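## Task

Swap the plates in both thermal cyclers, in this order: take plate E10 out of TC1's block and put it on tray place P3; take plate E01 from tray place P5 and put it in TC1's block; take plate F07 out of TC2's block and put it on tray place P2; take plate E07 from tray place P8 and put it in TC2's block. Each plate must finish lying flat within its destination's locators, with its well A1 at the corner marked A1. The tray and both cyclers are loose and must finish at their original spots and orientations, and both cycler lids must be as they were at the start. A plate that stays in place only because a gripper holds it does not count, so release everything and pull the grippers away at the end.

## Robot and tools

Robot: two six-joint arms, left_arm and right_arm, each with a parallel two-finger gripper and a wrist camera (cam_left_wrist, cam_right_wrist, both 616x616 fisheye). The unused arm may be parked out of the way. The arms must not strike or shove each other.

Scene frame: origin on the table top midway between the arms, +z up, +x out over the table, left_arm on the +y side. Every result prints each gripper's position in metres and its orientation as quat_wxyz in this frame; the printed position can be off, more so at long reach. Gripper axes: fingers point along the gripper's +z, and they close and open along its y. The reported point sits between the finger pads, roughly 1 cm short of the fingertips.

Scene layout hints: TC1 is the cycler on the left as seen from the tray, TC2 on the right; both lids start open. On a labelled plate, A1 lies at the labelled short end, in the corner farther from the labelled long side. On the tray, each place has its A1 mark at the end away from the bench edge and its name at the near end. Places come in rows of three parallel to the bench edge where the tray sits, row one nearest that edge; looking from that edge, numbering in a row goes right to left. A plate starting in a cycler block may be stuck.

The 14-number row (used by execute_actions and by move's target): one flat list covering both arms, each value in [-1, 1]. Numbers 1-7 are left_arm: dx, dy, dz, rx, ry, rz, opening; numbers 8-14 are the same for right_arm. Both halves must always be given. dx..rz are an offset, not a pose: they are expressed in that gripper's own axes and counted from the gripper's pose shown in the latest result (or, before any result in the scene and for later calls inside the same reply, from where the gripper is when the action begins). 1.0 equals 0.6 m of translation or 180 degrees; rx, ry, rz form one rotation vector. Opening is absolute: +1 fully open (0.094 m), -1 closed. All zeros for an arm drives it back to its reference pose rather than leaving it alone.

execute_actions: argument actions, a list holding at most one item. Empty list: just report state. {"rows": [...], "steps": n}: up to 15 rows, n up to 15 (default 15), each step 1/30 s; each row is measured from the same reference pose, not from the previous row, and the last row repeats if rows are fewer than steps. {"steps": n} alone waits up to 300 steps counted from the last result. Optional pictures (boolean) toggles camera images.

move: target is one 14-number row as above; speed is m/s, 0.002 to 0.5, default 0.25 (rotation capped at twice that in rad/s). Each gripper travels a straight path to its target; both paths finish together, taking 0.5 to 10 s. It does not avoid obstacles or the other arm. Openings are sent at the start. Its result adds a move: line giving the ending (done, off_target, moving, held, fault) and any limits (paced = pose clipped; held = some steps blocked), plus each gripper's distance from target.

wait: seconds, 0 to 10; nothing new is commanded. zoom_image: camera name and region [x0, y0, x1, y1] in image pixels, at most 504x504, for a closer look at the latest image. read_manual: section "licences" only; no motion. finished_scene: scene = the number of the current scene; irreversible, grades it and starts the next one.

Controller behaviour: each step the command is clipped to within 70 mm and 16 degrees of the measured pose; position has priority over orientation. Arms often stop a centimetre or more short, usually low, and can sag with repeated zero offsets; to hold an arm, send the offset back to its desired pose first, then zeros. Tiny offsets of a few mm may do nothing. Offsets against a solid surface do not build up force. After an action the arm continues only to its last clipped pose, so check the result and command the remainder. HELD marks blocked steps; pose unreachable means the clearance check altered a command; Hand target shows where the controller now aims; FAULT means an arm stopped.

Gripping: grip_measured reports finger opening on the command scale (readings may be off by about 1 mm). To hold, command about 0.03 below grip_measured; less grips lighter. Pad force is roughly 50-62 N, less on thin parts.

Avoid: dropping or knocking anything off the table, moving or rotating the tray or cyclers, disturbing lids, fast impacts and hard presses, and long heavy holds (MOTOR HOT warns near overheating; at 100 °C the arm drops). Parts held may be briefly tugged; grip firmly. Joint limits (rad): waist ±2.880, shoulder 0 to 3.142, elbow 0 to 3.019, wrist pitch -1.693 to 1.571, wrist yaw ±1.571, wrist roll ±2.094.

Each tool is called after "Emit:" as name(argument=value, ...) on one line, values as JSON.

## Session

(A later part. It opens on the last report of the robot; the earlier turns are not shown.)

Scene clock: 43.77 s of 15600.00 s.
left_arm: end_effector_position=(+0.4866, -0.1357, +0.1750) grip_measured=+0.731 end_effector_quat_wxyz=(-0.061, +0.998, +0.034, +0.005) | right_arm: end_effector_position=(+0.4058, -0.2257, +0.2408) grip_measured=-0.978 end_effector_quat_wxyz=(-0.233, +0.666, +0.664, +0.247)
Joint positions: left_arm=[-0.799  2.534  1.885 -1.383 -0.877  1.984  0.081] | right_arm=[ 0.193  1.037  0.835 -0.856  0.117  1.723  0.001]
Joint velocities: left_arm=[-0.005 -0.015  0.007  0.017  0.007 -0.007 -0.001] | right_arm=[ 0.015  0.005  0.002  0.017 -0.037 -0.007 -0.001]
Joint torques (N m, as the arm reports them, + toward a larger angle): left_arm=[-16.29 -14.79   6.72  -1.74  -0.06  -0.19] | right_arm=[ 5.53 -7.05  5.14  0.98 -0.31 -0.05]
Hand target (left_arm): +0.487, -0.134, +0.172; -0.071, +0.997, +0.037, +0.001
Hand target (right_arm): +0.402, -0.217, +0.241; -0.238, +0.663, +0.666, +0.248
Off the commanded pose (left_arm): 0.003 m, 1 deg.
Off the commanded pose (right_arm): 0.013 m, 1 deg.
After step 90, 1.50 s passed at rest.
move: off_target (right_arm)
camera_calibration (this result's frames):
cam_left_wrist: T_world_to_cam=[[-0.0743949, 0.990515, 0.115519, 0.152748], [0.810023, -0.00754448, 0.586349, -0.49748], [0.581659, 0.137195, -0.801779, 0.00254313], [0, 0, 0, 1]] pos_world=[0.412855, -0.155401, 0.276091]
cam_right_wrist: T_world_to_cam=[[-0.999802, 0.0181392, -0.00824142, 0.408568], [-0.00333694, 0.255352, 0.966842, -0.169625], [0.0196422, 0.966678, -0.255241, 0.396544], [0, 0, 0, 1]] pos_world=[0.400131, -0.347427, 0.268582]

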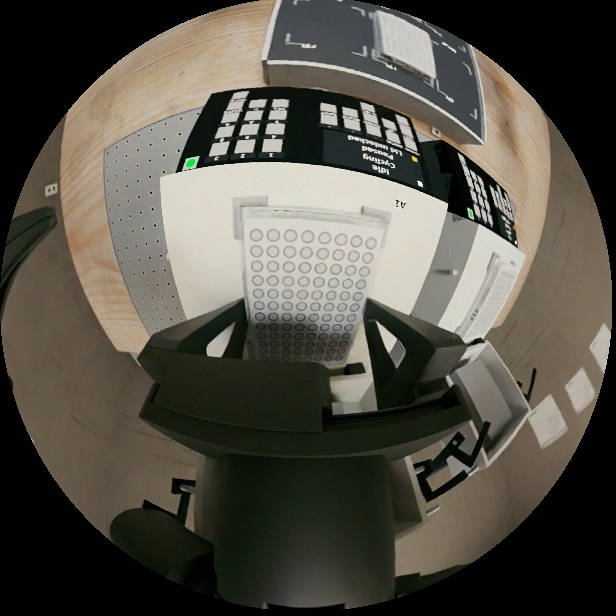

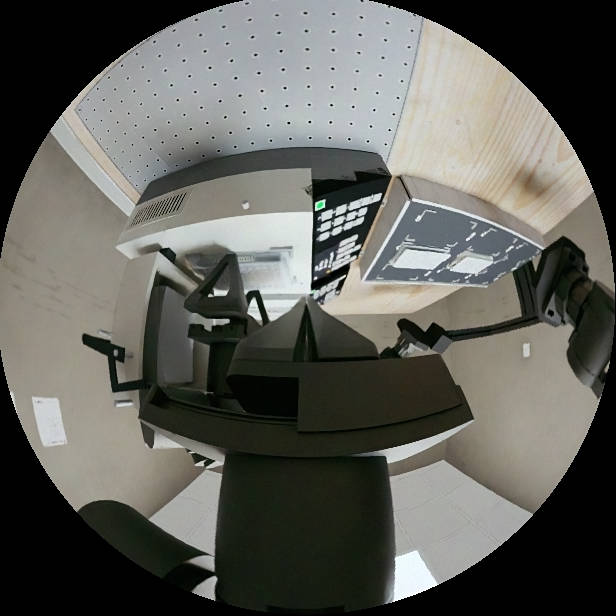

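Emit:
move(target=[0,0,0.005,0,0,0,0.62,-0.035,0.015,0.19,0,0,0,-1], speed=0.07)

Emit:
zoom_image(camera="cam_right_wrist", region=[120,120,560,380])

Scene clock: 47.10 s of 15600.00 s.
left_arm: end_effector_position=(+0.4863, -0.1351, +0.1741) grip_measured=+0.731 end_effector_quat_wxyz=(-0.059, +0.998, +0.034, +0.007) | right_arm: end_effector_position=(+0.4254, -0.1740, +0.1657) grip_measured=-0.978 end_effector_quat_wxyz=(-0.228, +0.663, +0.662, +0.266)
Joint positions: left_arm=[-0.798  2.529  1.875 -1.37  -0.88   1.992  0.081] | right_arm=[ 0.124  1.262  0.797 -0.553  0.065  1.647  0.001]
Joint velocities: left_arm=[-0.015 -0.005  0.007 -0.012 -0.081 -0.051 -0.001] | right_arm=[-0.005 -0.005  0.007 -0.007 -0.022 -0.037 -0.   ]
Joint torques (N m, as the arm reports them, + toward a larger angle): left_arm=[-16.33 -15.24   5.37  -0.29   0.11  -0.02] | right_arm=[ 3.52 -5.9   3.55  2.07 -0.19 -0.25]
Hand target (left_arm): +0.486, -0.135, +0.172; -0.061, +0.998, +0.034, +0.005
Hand target (right_arm): +0.416, -0.170, +0.140; -0.234, +0.666, +0.664, +0.247
Off the commanded pose (left_arm): 0.002 m, 0 deg.
Off the commanded pose (right_arm): 0.028 m, 2 deg.
move: off_target (right_arm)
camera_calibration (this result's frames):
cam_left_wrist: T_world_to_cam=[[-0.0727439, 0.990975, 0.112591, 0.152053], [0.807999, -0.00762303, 0.589135, -0.496246], [0.584676, 0.133829, -0.800152, -0.00029398], [0, 0, 0, 1]] pos_world=[0.412199, -0.154424, 0.275001]
cam_right_wrist: T_world_to_cam=[[-0.998755, 0.0286562, -0.0408266, 0.433441], [-0.0329455, 0.235564, 0.9713, -0.101773], [0.0374511, 0.971436, -0.234327, 0.316838], [0, 0, 0, 1]] pos_world=[0.417683, -0.296235, 0.190792]

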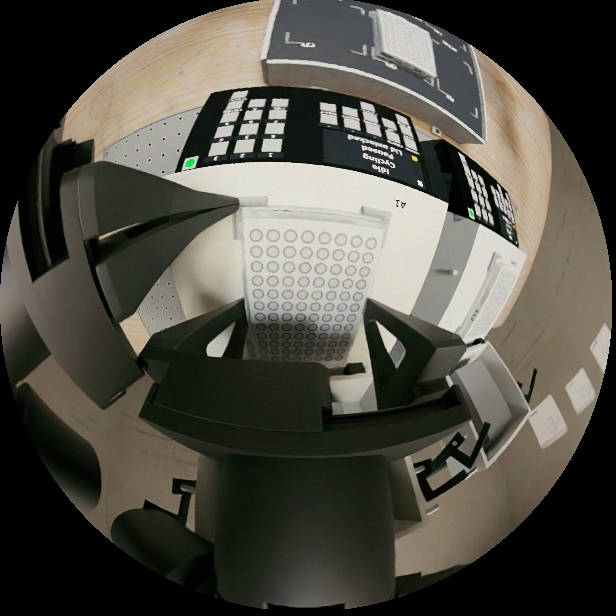

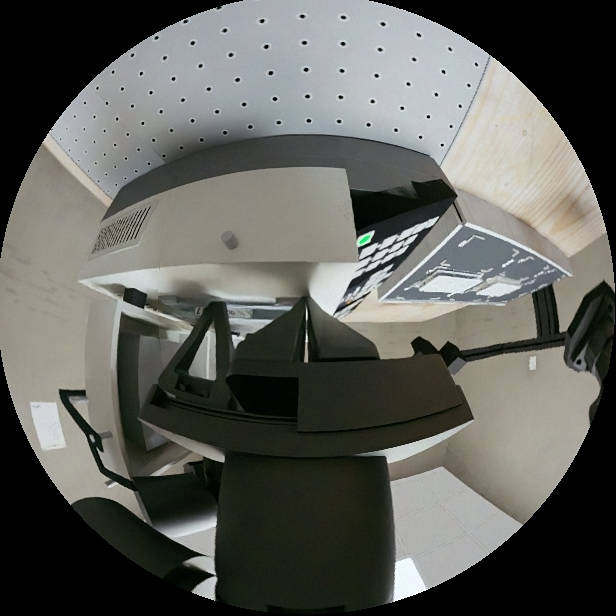

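Region (120, 120, 560, 380) of cam_right_wrist's 616x616 image, scaled by 1.145, with more detail than that image has; it fills the top 298 rows of this view, and the rest is white.

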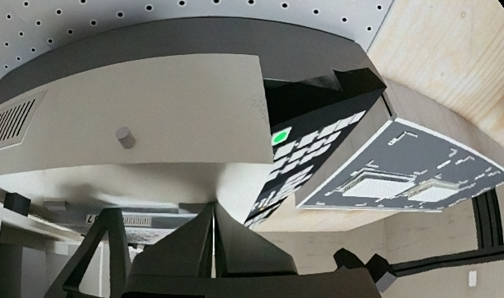

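Emit:
move(target=[0,0,-0.15,0,0,0,0.6,-0.065,0,0.078,0,0,0,-1], speed=0.05)

Scene clock: 50.07 s of 15600.00 s.
left_arm: end_effector_position=(+0.4869, -0.1376, +0.1783) grip_measured=+0.731 end_effector_quat_wxyz=(-0.070, +0.997, +0.037, -0.004) | right_arm: end_effector_position=(+0.4309, -0.1780, +0.1646) grip_measured=-0.978 end_effector_quat_wxyz=(-0.236, +0.644, +0.661, +0.305)
Joint positions: left_arm=[-0.802  2.558  1.933 -1.447 -0.867  1.948  0.081] | right_arm=[ 0.077  1.251  0.786 -0.515 -0.032  1.571  0.001]
Joint velocities: left_arm=[-0.024 -0.005 -0.017  0.002  0.037  0.051 -0.002] | right_arm=[-0.015 -0.005 -0.012 -0.012  0.022 -0.007 -0.   ]
Joint torques (N m, as the arm reports them, + toward a larger angle): left_arm=[-23.47 -18.82   9.84  -5.41   1.12  -0.5 ] | right_arm=[ 0.85 -2.32  3.54  4.33  0.93 -0.34]
Hand target (left_arm): +0.485, -0.144, +0.245; -0.056, +0.998, +0.033, +0.009
Hand target (right_arm): +0.421, -0.177, +0.111; -0.230, +0.662, +0.662, +0.265
Off the commanded pose (left_arm): 0.086 m, 2 deg; position clipped at the last step of the last action.
Off the commanded pose (right_arm): 0.060 m, 5 deg.
move: off_target (left_arm, right_arm); limits=paced
camera_calibration (this result's frames):
cam_left_wrist: T_world_to_cam=[[-0.0780406, 0.987858, 0.134333, 0.152365], [0.820613, -0.0128649, 0.57134, -0.502798], [0.566131, 0.154823, -0.809645, 0.0166534], [0, 0, 0, 1]] pos_world=[0.415065, -0.159562, 0.280284]
cam_right_wrist: T_world_to_cam=[[-0.99563, 0.024587, -0.0900861, 0.44501], [-0.0848598, 0.164396, 0.982737, -0.0917513], [0.0389724, 0.986088, -0.161591, 0.310205], [0, 0, 0, 1]] pos_world=[0.42319, -0.301747, 0.180383]

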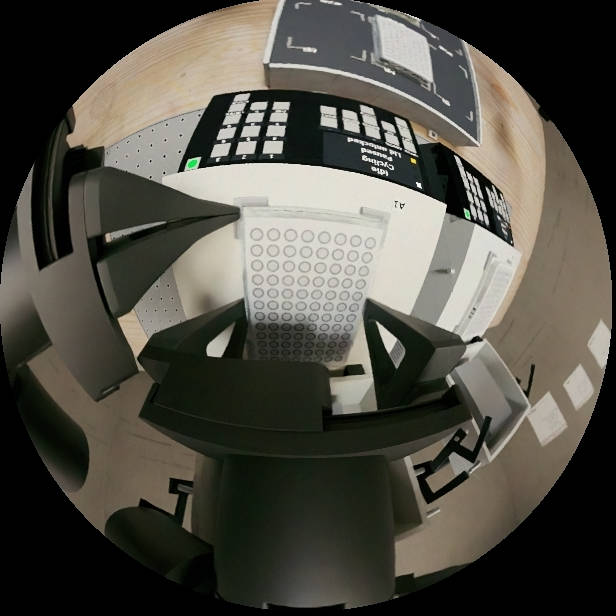

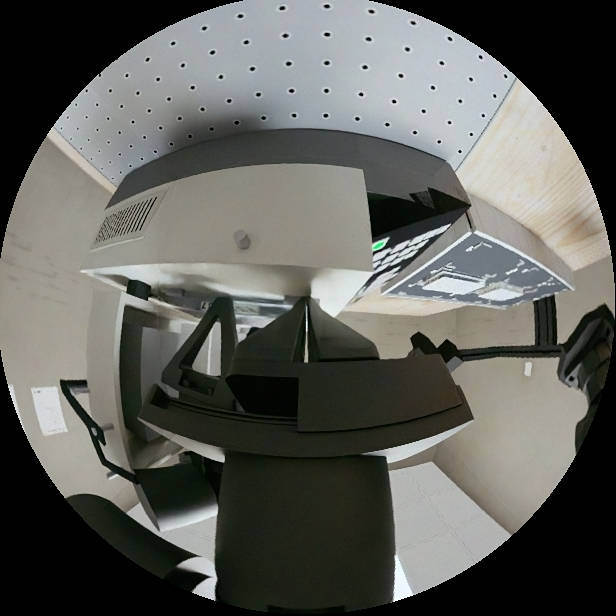

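Emit:
move(target=[0,0,-0.15,-0.09,0,0,0.6,-0.065,0,0.078,0,0,0,-1], speed=0.05)

Scene clock: 54.50 s of 15600.00 s.
left_arm: end_effector_position=(+0.4854, -0.1317, +0.1760) grip_measured=+0.727 end_effector_quat_wxyz=(-0.019, +0.999, +0.034, +0.009) | right_arm: end_effector_position=(+0.4393, -0.1713, +0.1639) grip_measured=-0.978 end_effector_quat_wxyz=(-0.245, +0.620, +0.658, +0.349)
Joint positions: left_arm=[-0.793  2.455  1.769 -1.218 -0.847  2.084  0.081] | right_arm=[ 0.047  1.271  0.786 -0.463 -0.136  1.505  0.001]
Joint velocities: left_arm=[ 0.005  0.005  0.017  0.002  0.022  0.007 -0.   ] | right_arm=[ 0.005 -0.005 -0.017 -0.002 -0.022 -0.081 -0.   ]
Joint torques (N m, as the arm reports them, + toward a larger angle): left_arm=[-21.95 -22.7    5.79   0.26   4.87  -0.01] | right_arm=[ 0.59 -3.44  3.79  3.56  1.22 -0.34]
Hand target (left_arm): +0.485, -0.148, +0.245; +0.057, +0.997, +0.045, -0.003
Hand target (right_arm): +0.430, -0.176, +0.110; -0.237, +0.643, +0.661, +0.305
Off the commanded pose (left_arm): 0.093 m, 10 deg; position clipped at the last step of the last action.
Off the commanded pose (right_arm): 0.060 m, 6 deg.
joint sent to its limit (left arm) — the command would take joint 6 (wrist roll) past its upper limit, so that joint was sent only as far as its limit.
move: off_target (left_arm, right_arm); limits=paced
camera_calibration (this result's frames):
cam_left_wrist: T_world_to_cam=[[-0.0736828, 0.996794, 0.0311815, 0.163873], [0.803374, 0.0408015, 0.594075, -0.488804], [0.590898, 0.0688235, -0.803805, -0.00968147], [0, 0, 0, 1]] pos_world=[0.410488, -0.142737, 0.277494]
cam_right_wrist: T_world_to_cam=[[-0.989101, 0.0211276, -0.145718, 0.458841], [-0.143582, 0.0808866, 0.986327, -0.0805799], [0.0326253, 0.996499, -0.0769714, 0.293848], [0, 0, 0, 1]] pos_world=[0.432683, -0.295996, 0.168958]

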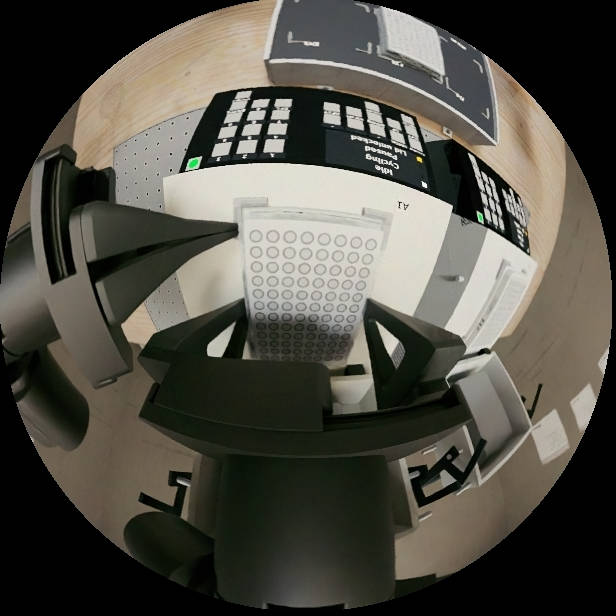

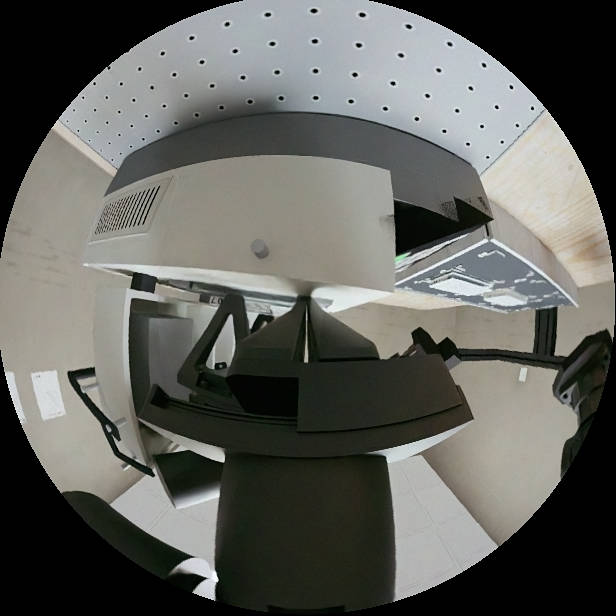

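Emit:
move(target=[0,0,0.007,0.01,0,0,0.6,0,0.028,-0.087,0.032,-0.194,0.038,-1], speed=0.15)

Emit:
move(target=[0,0,0,0,0,0,0.6,-0.04,0,0.16,0,0,0,-1], speed=0.05)

Emit:
move(target=[0,0,-0.15,-0.04,0,0,0.6,-0.03,0,0.115,0,0,0,-1], speed=0.05)

Scene clock: 61.20 s of 15600.00 s.
left_arm: end_effector_position=(+0.4863, -0.1297, +0.1715) grip_measured=+0.727 end_effector_quat_wxyz=(-0.026, +0.999, +0.032, +0.013) | right_arm: end_effector_position=(+0.4289, -0.1993, +0.1733) grip_measured=-0.978 end_effector_quat_wxyz=(-0.151, +0.684, +0.691, +0.181)
Joint positions: left_arm=[-0.788  2.462  1.77  -1.222 -0.863  2.084  0.081] | right_arm=[ 0.201  1.247  0.842 -0.669  0.34   1.712  0.001]
Joint velocities: left_arm=[ 0.005 -0.005  0.012 -0.002  0.022 -0.037 -0.001] | right_arm=[ 0.005 -0.005 -0.017  0.007  0.007 -0.007 -0.001]
Joint torques (N m, as the arm reports them, + toward a larger angle): left_arm=[-15.89 -15.45   5.17  -0.11   0.11  -0.02] | right_arm=[ 5.81 -9.07  5.04  0.48 -0.18 -0.15]
Hand target (left_arm): +0.486, -0.130, +0.171; -0.026, +0.999, +0.032, +0.012
Hand target (right_arm): +0.429, -0.199, +0.173; -0.151, +0.684, +0.690, +0.181
Off the commanded pose (left_arm): 0.002 m, 1 deg.
Off the commanded pose (right_arm): 0.036 m, 13 deg.
After step 90, 1.33 s passed at rest.
move: held (left_arm, right_arm); limits=held; held on 29 of 71 steps (right_arm, left_arm), including the last (right_arm, left_arm)
pose unreachable (left arm): on one or more control steps of this call this arm could not follow its commanded pose, so it was not sent that pose on those steps. On the call's last step it was still not sent that pose. It may still have moved: this result reports where it is.
cause: the commanded pose would bring a part of the arm too close to another arm (this arm's wrist (the part past joint 4) and the other arm's wrist (the part past joint 4)).
pose unreachable (right arm): on one or more control steps of this call this arm could not follow its commanded pose, so it was not sent that pose on those steps. On the call's last step it was still not sent that pose. It may still have moved: this result reports where it is.
cause: the commanded pose would bring a part of the arm too close to another arm (this arm's wrist (the part past joint 4) and the other arm's wrist (the part past joint 4)).
camera_calibration (this result's frames):
cam_left_wrist: T_world_to_cam=[[-0.0698946, 0.996474, 0.0464142, 0.157665], [0.799411, 0.0281193, 0.600126, -0.487699], [0.596705, 0.0790496, -0.798558, -0.0163414], [0, 0, 0, 1]] pos_world=[0.410643, -0.142103, 0.272314]
cam_right_wrist: T_world_to_cam=[[-0.99925, 0.0118467, -0.0368688, 0.434075], [-0.0273273, 0.458861, 0.888088, -0.0466223], [0.0274386, 0.888429, -0.458193, 0.369572], [0, 0, 0, 1]] pos_world=[0.422335, -0.312088, 0.226744]

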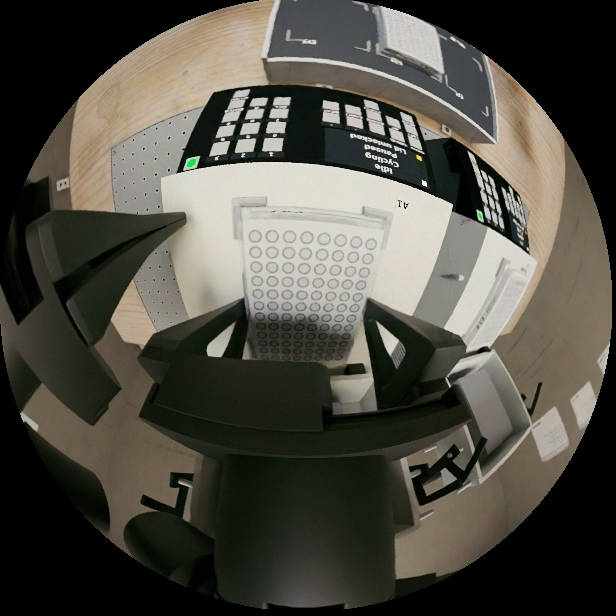

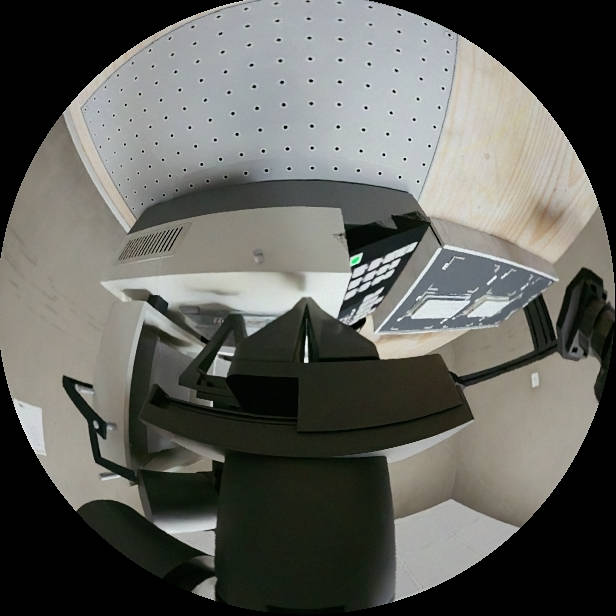

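Scene clock: 63.63 s of 15600.00 s.
left_arm: end_effector_position=(+0.4862, -0.1298, +0.1715) grip_measured=+0.727 end_effector_quat_wxyz=(-0.026, +0.999, +0.032, +0.013) | right_arm: end_effector_position=(+0.4470, -0.1833, +0.1634) grip_measured=-0.978 end_effector_quat_wxyz=(-0.147, +0.671, +0.686, +0.240)
Joint positions: left_arm=[-0.788  2.462  1.77  -1.222 -0.862  2.084  0.081] | right_arm=[ 0.171  1.276  0.82  -0.512  0.251  1.626  0.001]
Joint velocities: left_arm=[-0.005 -0.005  0.012 -0.002  0.007  0.037  0.001] | right_arm=[ 0.005 -0.005  0.007 -0.017  0.022 -0.11  -0.   ]
Joint torques (N m, as the arm reports them, + toward a larger angle): left_arm=[-16.52 -15.51   5.03  -0.16   0.06   0.01] | right_arm=[-0.14 -1.2   3.45  3.65  0.8  -0.31]
Hand target (left_arm): +0.486, -0.130, +0.171; -0.026, +0.999, +0.032, +0.013
Hand target (right_arm): +0.425, -0.184, +0.100; -0.153, +0.684, +0.690, +0.181
Off the commanded pose (left_arm): 0.000 m, 0 deg.
Off the commanded pose (right_arm): 0.088 m, 7 deg; position clipped at the last step of the last action.
move: off_target (right_arm); limits=paced
camera_calibration (this result's frames):
cam_left_wrist: T_world_to_cam=[[-0.0698892, 0.996492, 0.0460435, 0.157792], [0.799793, 0.0283887, 0.599604, -0.487667], [0.596193, 0.0787311, -0.798971, -0.0159968], [0, 0, 0, 1]] pos_world=[0.410598, -0.142134, 0.272361]
cam_right_wrist: T_world_to_cam=[[-0.99172, 0.0267286, -0.125607, 0.465514], [-0.105722, 0.385314, 0.916709, -0.0277125], [0.0729006, 0.922398, -0.379298, 0.323384], [0, 0, 0, 1]] pos_world=[0.435155, -0.300053, 0.206535]

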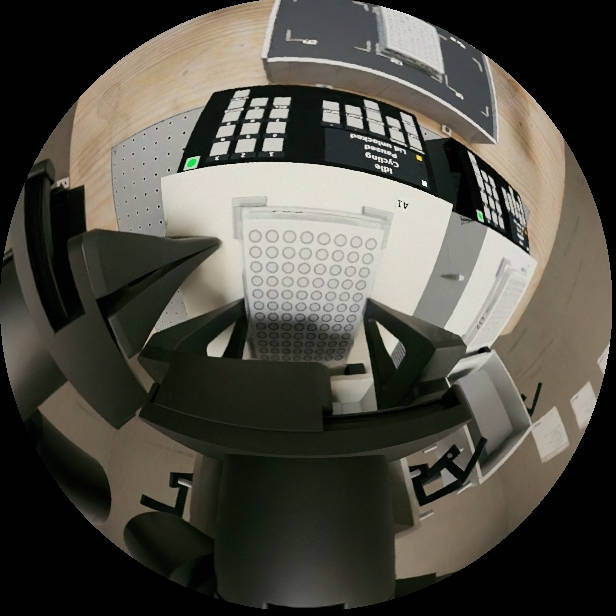

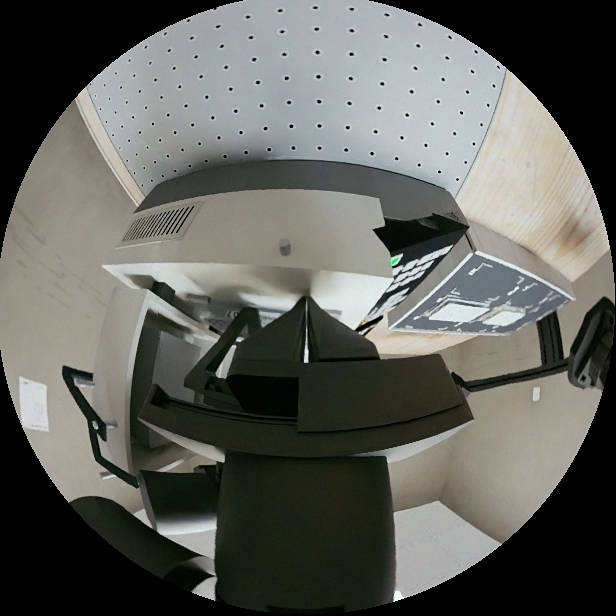

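Scene clock: 65.67 s of 15600.00 s.
left_arm: end_effector_position=(+0.4862, -0.1295, +0.1741) grip_measured=+0.726 end_effector_quat_wxyz=(-0.019, +0.999, +0.037, +0.010) | right_arm: end_effector_position=(+0.4541, -0.1785, +0.1642) grip_measured=-0.979 end_effector_quat_wxyz=(-0.143, +0.650, +0.689, +0.286)
Joint positions: left_arm=[-0.789  2.451  1.761 -1.21  -0.851  2.084  0.081] | right_arm=[ 0.149  1.268  0.796 -0.429  0.173  1.547  0.001]
Joint velocities: left_arm=[-0.005 -0.005 -0.012  0.007 -0.037 -0.007  0.   ] | right_arm=[-0.005 -0.005 -0.007 -0.007 -0.022  0.007 -0.001]
Joint torques (N m, as the arm reports them, + toward a larger angle): left_arm=[-22.25 -22.7    4.36  -0.77   2.91   0.  ] | right_arm=[ 1.15  0.45  5.2   4.91  0.71 -0.09]
Hand target (left_arm): +0.483, -0.135, +0.241; +0.032, +0.999, +0.033, +0.013
Hand target (right_arm): +0.446, -0.169, +0.104; -0.148, +0.671, +0.686, +0.240
Off the commanded pose (left_arm): 0.087 m, 6 deg; position clipped at the last step of the last action.
Off the commanded pose (right_arm): 0.070 m, 6 deg.
joint sent to its limit (left arm) — the command would take joint 6 (wrist roll) past its upper limit, so that joint was sent only as far as its limit.
move: off_target (left_arm, right_arm); limits=paced
camera_calibration (this result's frames):
cam_left_wrist: T_world_to_cam=[[-0.0794888, 0.996321, 0.0320306, 0.164441], [0.801614, 0.0447887, 0.596162, -0.487414], [0.592534, 0.0730643, -0.802225, -0.0123563], [0, 0, 0, 1]] pos_world=[0.41111, -0.141102, 0.275398]
cam_right_wrist: T_world_to_cam=[[-0.979522, 0.0200821, -0.200335, 0.478084], [-0.183114, 0.324817, 0.927881, -0.00707201], [0.083706, 0.945564, -0.314488, 0.307272], [0, 0, 0, 1]] pos_world=[0.441278, -0.297849, 0.198972]

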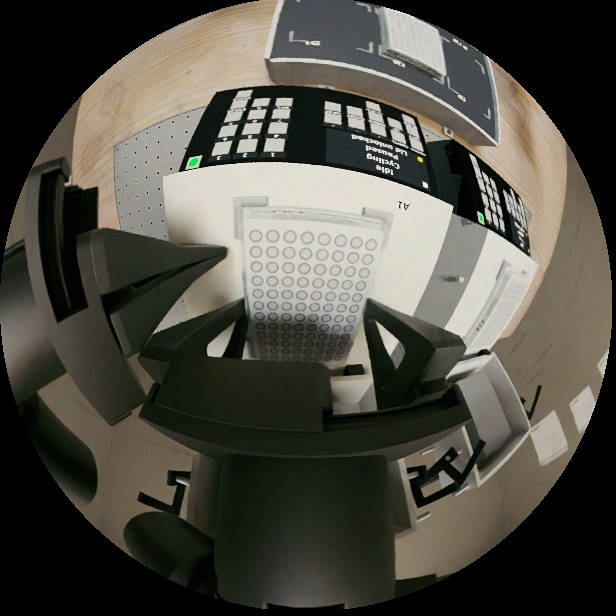

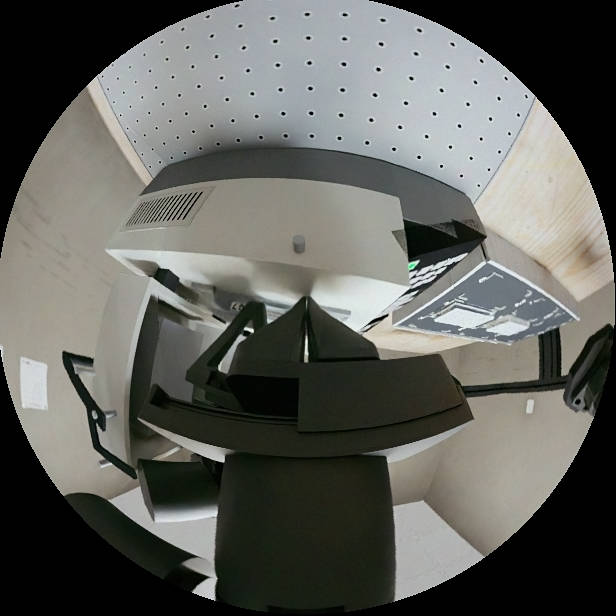

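Emit:
wait(seconds=2)

Scene clock: 68.77 s of 15600.00 s.
left_arm: end_effector_position=(+0.4862, -0.1295, +0.1741) grip_measured=+0.726 end_effector_quat_wxyz=(-0.019, +0.999, +0.037, +0.010) | right_arm: end_effector_position=(+0.4541, -0.1785, +0.1642) grip_measured=-0.979 end_effector_quat_wxyz=(-0.143, +0.650, +0.689, +0.286)
Joint positions: left_arm=[-0.789  2.451  1.761 -1.21  -0.851  2.084  0.081] | right_arm=[ 0.149  1.268  0.796 -0.429  0.173  1.547  0.001]
Joint velocities: left_arm=[ 0.005 -0.005 -0.002 -0.002  0.007 -0.037 -0.   ] | right_arm=[-0.005 -0.005  0.002  0.012 -0.007  0.007 -0.   ]
Joint torques (N m, as the arm reports them, + toward a larger angle): left_arm=[-22.45 -23.07   4.24  -0.83   2.95   0.  ] | right_arm=[ 1.22  0.39  5.19  4.95  0.7  -0.07]
Hand target (left_arm): +0.483, -0.135, +0.241; +0.032, +0.999, +0.033, +0.013
Hand target (right_arm): +0.446, -0.169, +0.104; -0.148, +0.671, +0.686, +0.240
Off the commanded pose (left_arm): 0.087 m, 6 deg; position clipped at the last step of the last action.
Off the commanded pose (right_arm): 0.070 m, 6 deg.
Steps of this call (steps 1 to 90: nothing new was sent; then 0.10 s passed at rest). Readings (end_effector_position):
1: left_arm (+0.4862, -0.1295, +0.1741) | right_arm (+0.4541, -0.1785, +0.1642)
2: left_arm (+0.4862, -0.1295, +0.1741) | right_arm (+0.4541, -0.1785, +0.1642)
4: left_arm (+0.4862, -0.1295, +0.1741) | right_arm (+0.4541, -0.1785, +0.1642)
8: left_arm (+0.4862, -0.1295, +0.1741) | right_arm (+0.4541, -0.1785, +0.1642)
90: the state above
camera_calibration (this result's frames):
cam_left_wrist: T_world_to_cam=[[-0.0794888, 0.996321, 0.0320306, 0.164441], [0.801614, 0.0447887, 0.596162, -0.487414], [0.592534, 0.0730643, -0.802225, -0.0123563], [0, 0, 0, 1]] pos_world=[0.41111, -0.141102, 0.275398]
cam_right_wrist: T_world_to_cam=[[-0.979522, 0.0200821, -0.200335, 0.478084], [-0.183114, 0.324817, 0.927881, -0.00707201], [0.083706, 0.945564, -0.314488, 0.307272], [0, 0, 0, 1]] pos_world=[0.441278, -0.297849, 0.198972]

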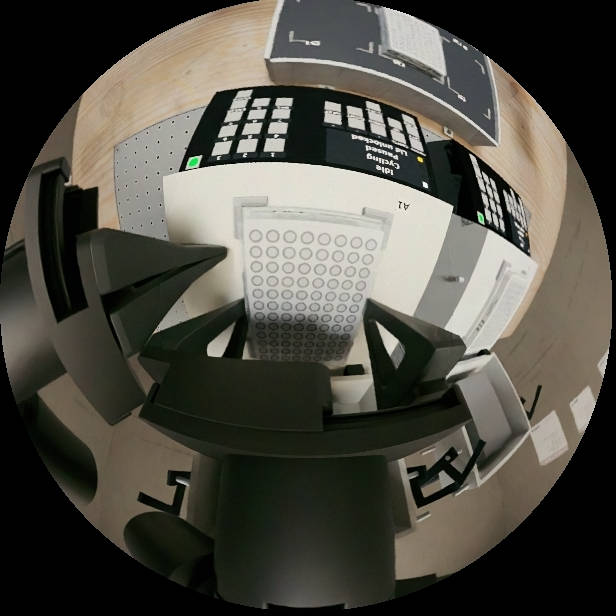

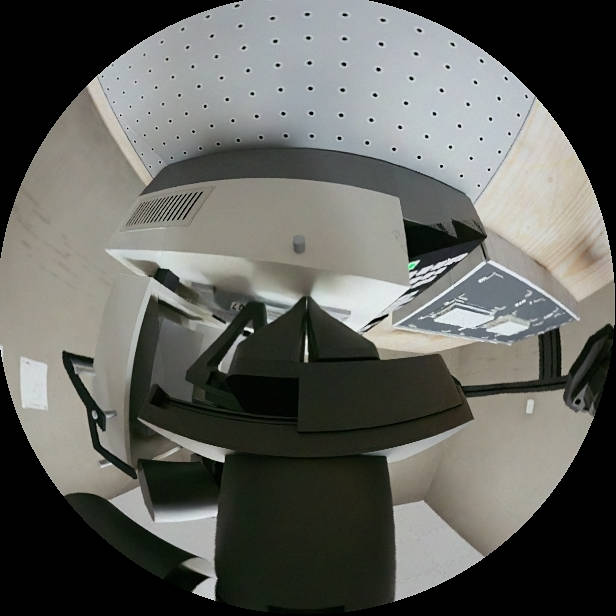

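Emit:
move(target=[0,0,0,0,0,0,1,0,0,-0.1,0,0,0,-1], speed=0.1)

Emit:
move(target=[-0.1,-0.25,-0.2,0,0,-0.98,-1,0,0,-0.15,0,0,0,1], speed=0.3)

Scene clock: 72.43 s of 15600.00 s.
left_arm: end_effector_position=(+0.4866, -0.1288, +0.1739) grip_measured=+1.000 end_effector_quat_wxyz=(-0.020, +0.999, +0.037, +0.012) | right_arm: end_effector_position=(+0.4419, -0.2170, +0.2056) grip_measured=-0.980 end_effector_quat_wxyz=(-0.142, +0.653, +0.688, +0.283)
Joint positions: left_arm=[-0.789  2.451  1.76  -1.21  -0.854  2.083  0.094] | right_arm=[ 0.164  1.107  0.794 -0.592  0.19   1.563  0.001]
Joint velocities: left_arm=[-0.005 -0.005  0.007 -0.007  0.007  0.007  0.   ] | right_arm=[-0.005 -0.015  0.002  0.007 -0.051 -0.022 -0.001]
Joint torques (N m, as the arm reports them, + toward a larger angle): left_arm=[-16.24 -15.22   5.18   0.02   0.23  -0.02] | right_arm=[ 6.13 -8.52  6.33 -0.01 -0.12 -0.11]
Hand target (left_arm): +0.486, -0.129, +0.174; -0.019, +0.999, +0.037, +0.010
Hand target (right_arm): +0.443, -0.214, +0.212; -0.143, +0.650, +0.689, +0.286
Off the commanded pose (left_arm): 0.001 m, 0 deg.
Off the commanded pose (right_arm): 0.007 m, 1 deg.
move: done; limits=held; held on 1 of 29 steps (left_arm)
pose unreachable (left arm): on one or more control steps of this call this arm could not follow its commanded pose, so it was not sent that pose on those steps. It may still have moved: this result reports where it is.
cause: the commanded pose would bring a part of the arm too close to another arm (this arm's wrist (the part past joint 4) and the other arm's wrist (the part past joint 4)).
camera_calibration (this result's frames):
cam_left_wrist: T_world_to_cam=[[-0.0799477, 0.996209, 0.0343041, 0.163608], [0.800198, 0.0436205, 0.598147, -0.487463], [0.594383, 0.0752706, -0.800652, -0.0136636], [0, 0, 0, 1]] pos_world=[0.411268, -0.140695, 0.275022]
cam_right_wrist: T_world_to_cam=[[-0.980166, 0.0228411, -0.196857, 0.47533], [-0.178308, 0.331873, 0.926319, -0.035507], [0.0864896, 0.943048, -0.321218, 0.35741], [0, 0, 0, 1]] pos_world=[0.428659, -0.336128, 0.241269]

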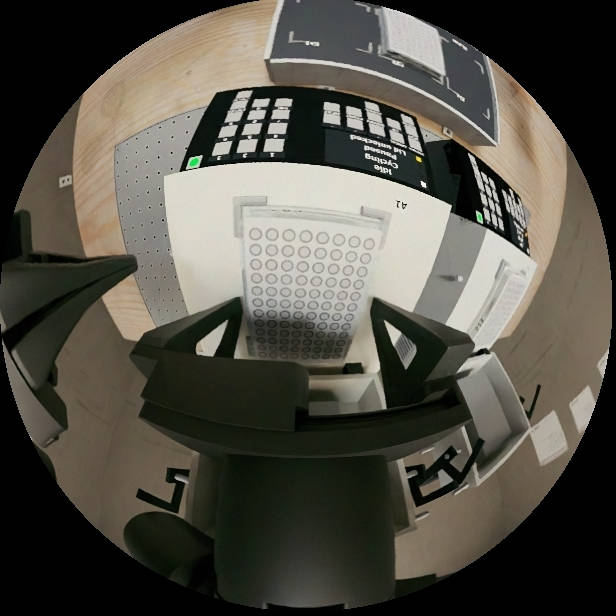

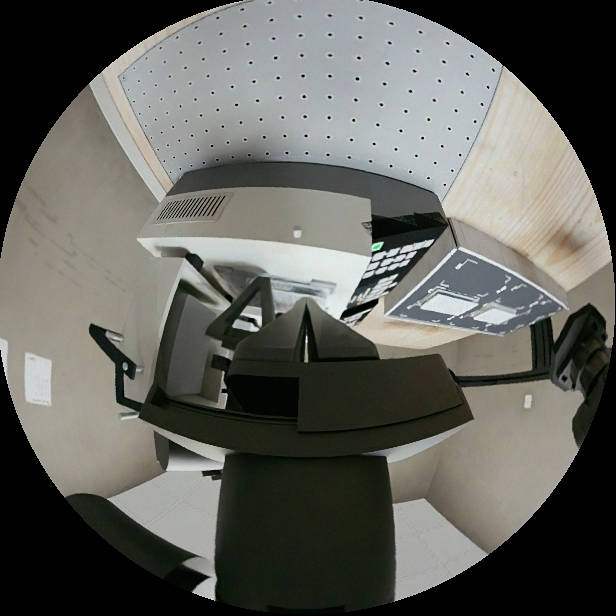

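Scene clock: 78.20 s of 15600.00 s.
left_arm: end_effector_position=(+0.4180, +0.0152, +0.2864) grip_measured=-0.992 end_effector_quat_wxyz=(+0.004, -0.008, +1.000, +0.027) | right_arm: end_effector_position=(+0.4069, -0.2620, +0.2586) grip_measured=+1.000 end_effector_quat_wxyz=(-0.153, +0.649, +0.697, +0.264)
Joint positions: left_arm=[-0.912  2.011  1.351 -1.389 -0.798 -1.184  0.   ] | right_arm=[ 0.21   0.911  0.809 -0.859  0.225  1.607  0.094]
Joint velocities: left_arm=[ 0.005  0.005  0.012 -0.007 -0.037 -0.066  0.   ] | right_arm=[-0.005  0.005  0.017 -0.002  0.051  0.022  0.   ]
Joint torques (N m, as the arm reports them, + toward a larger angle): left_arm=[-14.3  -10.77   5.95  -0.45  -0.01  -0.12] | right_arm=[ 4.56 -7.34  9.95  0.03 -0.1  -0.06]
Hand target (left_arm): +0.413, +0.012, +0.298; +0.011, -0.006, +1.000, +0.021
Hand target (right_arm): +0.425, -0.269, +0.278; -0.142, +0.653, +0.688, +0.283
Off the commanded pose (left_arm): 0.014 m, 1 deg.
Off the commanded pose (right_arm): 0.028 m, 3 deg.
move: off_target (left_arm, right_arm); limits=paced
camera_calibration (this result's frames):
cam_left_wrist: T_world_to_cam=[[0.0205518, -0.998075, -0.058515, 0.0256646], [-0.81945, -0.0503464, 0.570935, 0.180166], [-0.572782, 0.0362164, -0.818907, 0.600042], [0, 0, 0, 1]] pos_world=[0.490803, 0.0129545, 0.390018]
cam_right_wrist: T_world_to_cam=[[-0.986783, -0.00760174, -0.16187, 0.438127], [-0.154761, 0.340392, 0.92746, -0.0835126], [0.048049, 0.940253, -0.33707, 0.438825], [0, 0, 0, 1]] pos_world=[0.398326, -0.380849, 0.296289]

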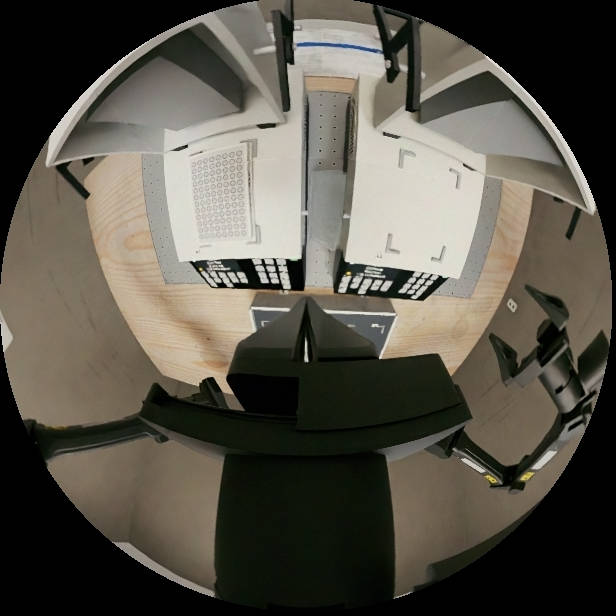

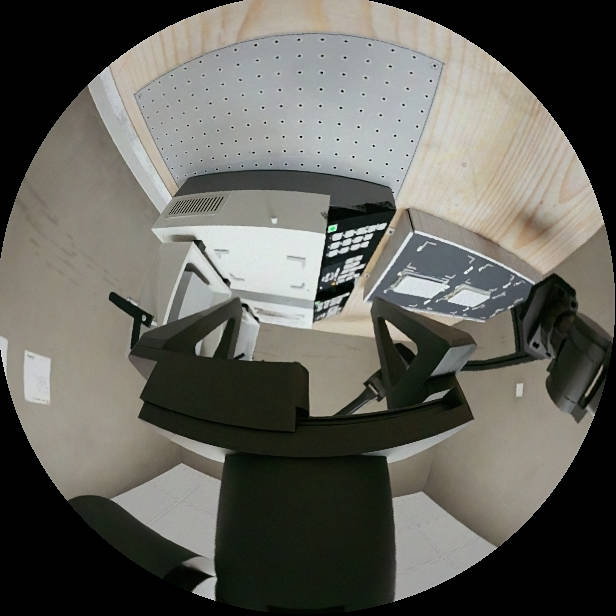

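Emit:
zoom_image(camera="cam_left_wrist", region=[140,100,500,320])

Region (140, 100, 500, 320) of cam_left_wrist's 616x616 image, scaled by 1.400, with more detail than that image has.

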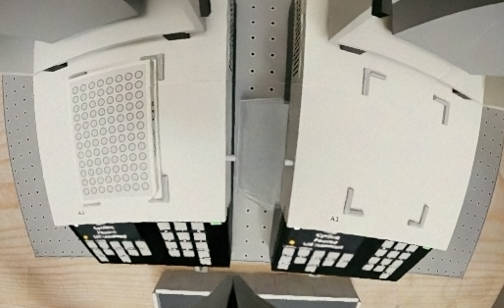

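Emit:
move(target=[0.12,-0.06,0.03,0,0,0,-1,0,0,0,0,0,0,1], speed=0.15)

Emit:
zoom_image(camera="cam_left_wrist", region=[180,60,440,320])

Scene clock: 81.40 s of 15600.00 s.
left_arm: end_effector_position=(+0.3517, -0.0155, +0.2622) grip_measured=-0.992 end_effector_quat_wxyz=(-0.001, -0.005, +0.999, +0.032) | right_arm: end_effector_position=(+0.4069, -0.2620, +0.2586) grip_measured=+1.000 end_effector_quat_wxyz=(-0.153, +0.649, +0.697, +0.264)
Joint positions: left_arm=[-0.984  2.089  1.26  -1.3   -0.757 -1.279  0.   ] | right_arm=[ 0.21   0.911  0.809 -0.859  0.225  1.607  0.094]
Joint velocities: left_arm=[-0.005 -0.005 -0.002  0.012  0.007 -0.022 -0.   ] | right_arm=[-0.015 -0.005  0.002  0.007 -0.022  0.037  0.   ]
Joint torques (N m, as the arm reports them, + toward a larger angle): left_arm=[-13.46 -10.28   5.41   0.47   0.02  -0.09] | right_arm=[ 3.15 -6.74  6.43  0.57 -0.21 -0.15]
Hand target (left_arm): +0.347, -0.020, +0.266; +0.004, -0.008, +1.000, +0.027
Hand target (right_arm): +0.407, -0.262, +0.259; -0.153, +0.649, +0.697, +0.264
Off the commanded pose (left_arm): 0.008 m, 1 deg.
Off the commanded pose (right_arm): 0.000 m, 0 deg.
move: done
camera_calibration (this result's frames):
cam_left_wrist: T_world_to_cam=[[0.0148519, -0.997532, -0.0686277, -0.000366207], [-0.814105, -0.051913, 0.578393, 0.134165], [-0.580528, 0.0472799, -0.812866, 0.544659], [0, 0, 0, 1]] pos_world=[0.425419, -0.0191518, 0.365109]
cam_right_wrist: T_world_to_cam=[[-0.986783, -0.00760174, -0.16187, 0.438127], [-0.154761, 0.340392, 0.92746, -0.0835126], [0.048049, 0.940253, -0.33707, 0.438825], [0, 0, 0, 1]] pos_world=[0.398326, -0.380849, 0.296289]

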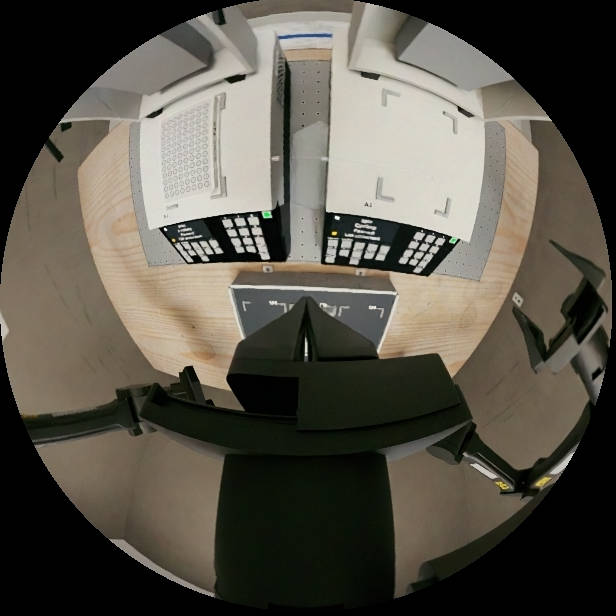

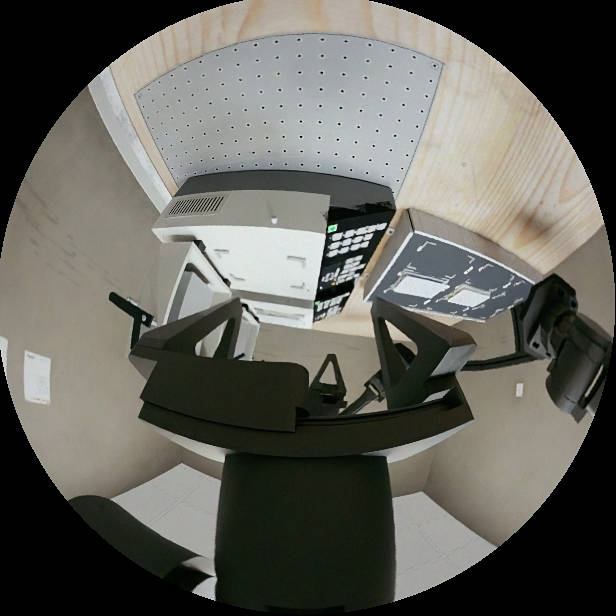

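Region (180, 60, 440, 320) of cam_left_wrist's 616x616 image, scaled by 1.938, with more detail than that image has.

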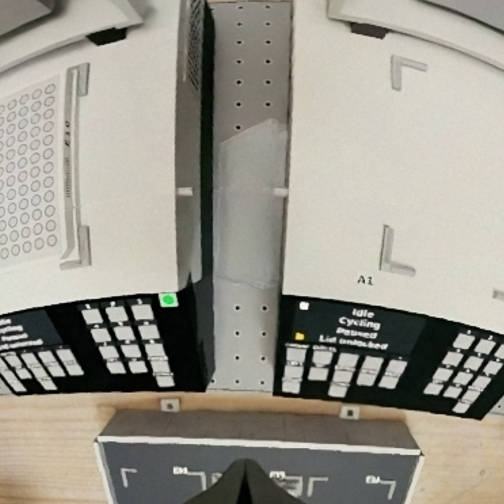

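Emit:
move(target=[-0.24,0.245,0,0,0,0.99,1,0,0,0,0,0,0,1], speed=0.3)

Scene clock: 92.20 s of 15600.00 s.
left_arm: end_effector_position=(+0.4818, +0.1274, +0.2773) grip_measured=+1.000 end_effector_quat_wxyz=(-0.053, +0.998, +0.036, -0.000) | right_arm: end_effector_position=(+0.4069, -0.2620, +0.2586) grip_measured=+1.000 end_effector_quat_wxyz=(-0.153, +0.649, +0.697, +0.264)
Joint positions: left_arm=[-0.743  1.814  1.313 -1.456 -0.883  2.072  0.094] | right_arm=[ 0.21   0.911  0.809 -0.859  0.225  1.607  0.094]
Joint velocities: left_arm=[-0.005  0.005 -0.012 -0.012 -0.051 -0.007  0.   ] | right_arm=[-0.005 -0.005 -0.002 -0.002 -0.007  0.051  0.   ]
Joint torques (N m, as the arm reports them, + toward a larger angle): left_arm=[-9.48 -8.45  7.95 -0.56 -0.02  0.13] | right_arm=[ 3.2  -6.76  6.43  0.57 -0.21 -0.15]
Hand target (left_arm): +0.495, +0.131, +0.272; -0.056, +0.997, +0.042, -0.007
Hand target (right_arm): +0.407, -0.262, +0.259; -0.153, +0.649, +0.697, +0.264
Off the commanded pose (left_arm): 0.015 m, 3 deg.
Off the commanded pose (right_arm): 0.000 m, 0 deg.
joint sent to its limit (left arm) — the command would take joint 6 (wrist roll) past its upper limit, so that joint was sent only as far as its limit.
After step 90, 2.07 s passed at rest.
move: off_target (left_arm)
camera_calibration (this result's frames):
cam_left_wrist: T_world_to_cam=[[-0.0773497, 0.991932, 0.100436, -0.114564], [0.815684, 0.00503395, 0.578476, -0.553697], [0.573304, 0.126669, -0.809492, 0.058746], [0, 0, 0, 1]] pos_world=[0.409101, 0.108985, 0.379361]
cam_right_wrist: T_world_to_cam=[[-0.986783, -0.00760174, -0.16187, 0.438127], [-0.154761, 0.340392, 0.92746, -0.0835126], [0.048049, 0.940253, -0.33707, 0.438825], [0, 0, 0, 1]] pos_world=[0.398326, -0.380849, 0.296289]

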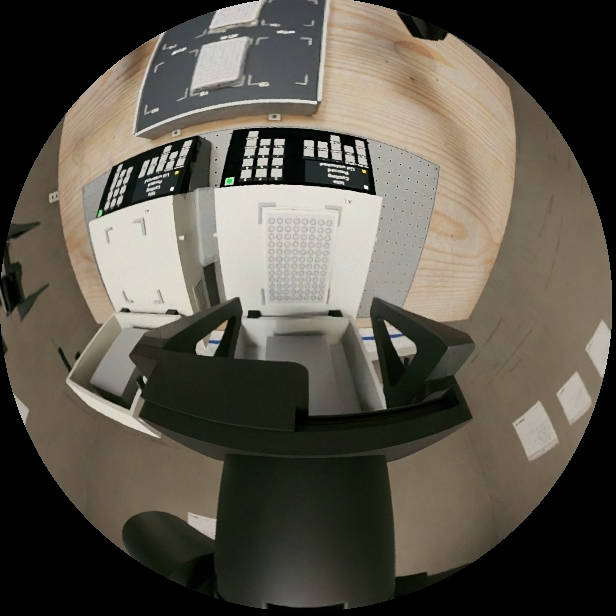

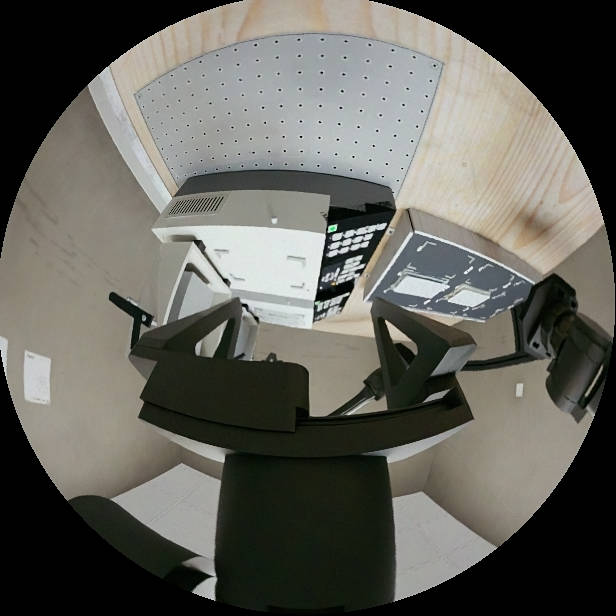

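Emit:
move(target=[0.015,0.012,0.15,0,0,0,1,0,0,0,0,0,0,1], speed=0.1)

Scene clock: 95.07 s of 15600.00 s.
left_arm: end_effector_position=(+0.4908, +0.1258, +0.1992) grip_measured=+1.000 end_effector_quat_wxyz=(-0.096, +0.993, +0.073, -0.008) | right_arm: end_effector_position=(+0.4069, -0.2620, +0.2586) grip_measured=+1.000 end_effector_quat_wxyz=(-0.153, +0.649, +0.697, +0.264)
Joint positions: left_arm=[-0.624  1.915  1.291 -1.324 -0.955  2.074  0.094] | right_arm=[ 0.21   0.911  0.809 -0.859  0.225  1.607  0.094]
Joint velocities: left_arm=[ 0.005 -0.015 -0.012 -0.002  0.007  0.007  0.   ] | right_arm=[-0.015 -0.005 -0.017 -0.007 -0.037 -0.037  0.   ]
Joint torques (N m, as the arm reports them, + toward a larger angle): left_arm=[-10.41  -9.74   4.28   0.07  -0.1    0.12] | right_arm=[ 3.22 -6.78  6.43  0.57 -0.21 -0.15]
Hand target (left_arm): +0.491, +0.130, +0.188; -0.102, +0.992, +0.073, -0.015
Hand target (right_arm): +0.407, -0.262, +0.259; -0.153, +0.649, +0.697, +0.264
Off the commanded pose (left_arm): 0.013 m, 7 deg.
Off the commanded pose (right_arm): 0.000 m, 0 deg.
joint sent to its limit (left arm) — the command would take joint 6 (wrist roll) past its upper limit, so that joint was sent only as far as its limit.
move: off_target (left_arm)
camera_calibration (this result's frames):
cam_left_wrist: T_world_to_cam=[[-0.148043, 0.97141, 0.185598, -0.0841558], [0.823086, 0.0169808, 0.567663, -0.518889], [0.548282, 0.236802, -0.802068, -0.0124782], [0, 0, 0, 1]] pos_world=[0.421473, 0.0935158, 0.300165]
cam_right_wrist: T_world_to_cam=[[-0.986783, -0.00760174, -0.16187, 0.438127], [-0.154761, 0.340392, 0.92746, -0.0835126], [0.048049, 0.940253, -0.33707, 0.438825], [0, 0, 0, 1]] pos_world=[0.398326, -0.380849, 0.296289]

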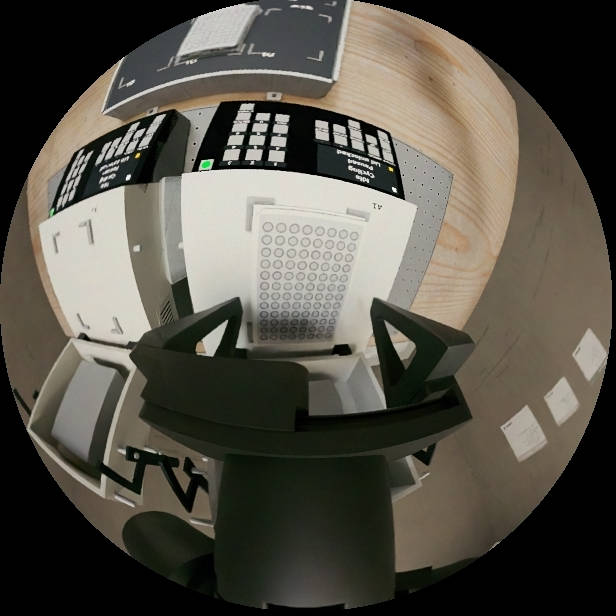

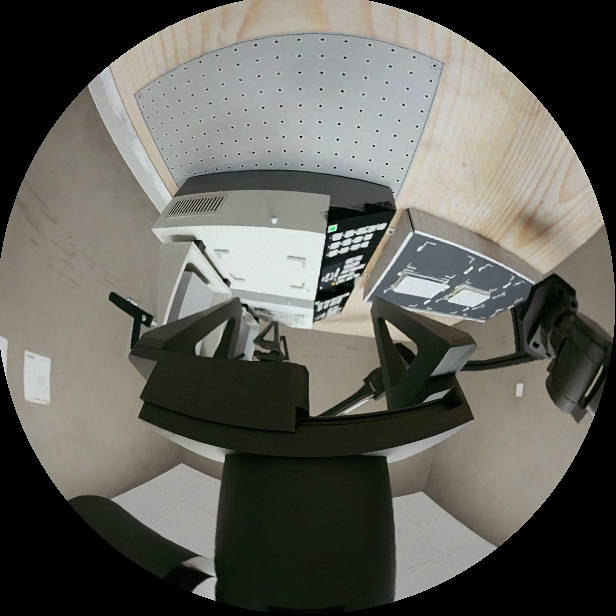

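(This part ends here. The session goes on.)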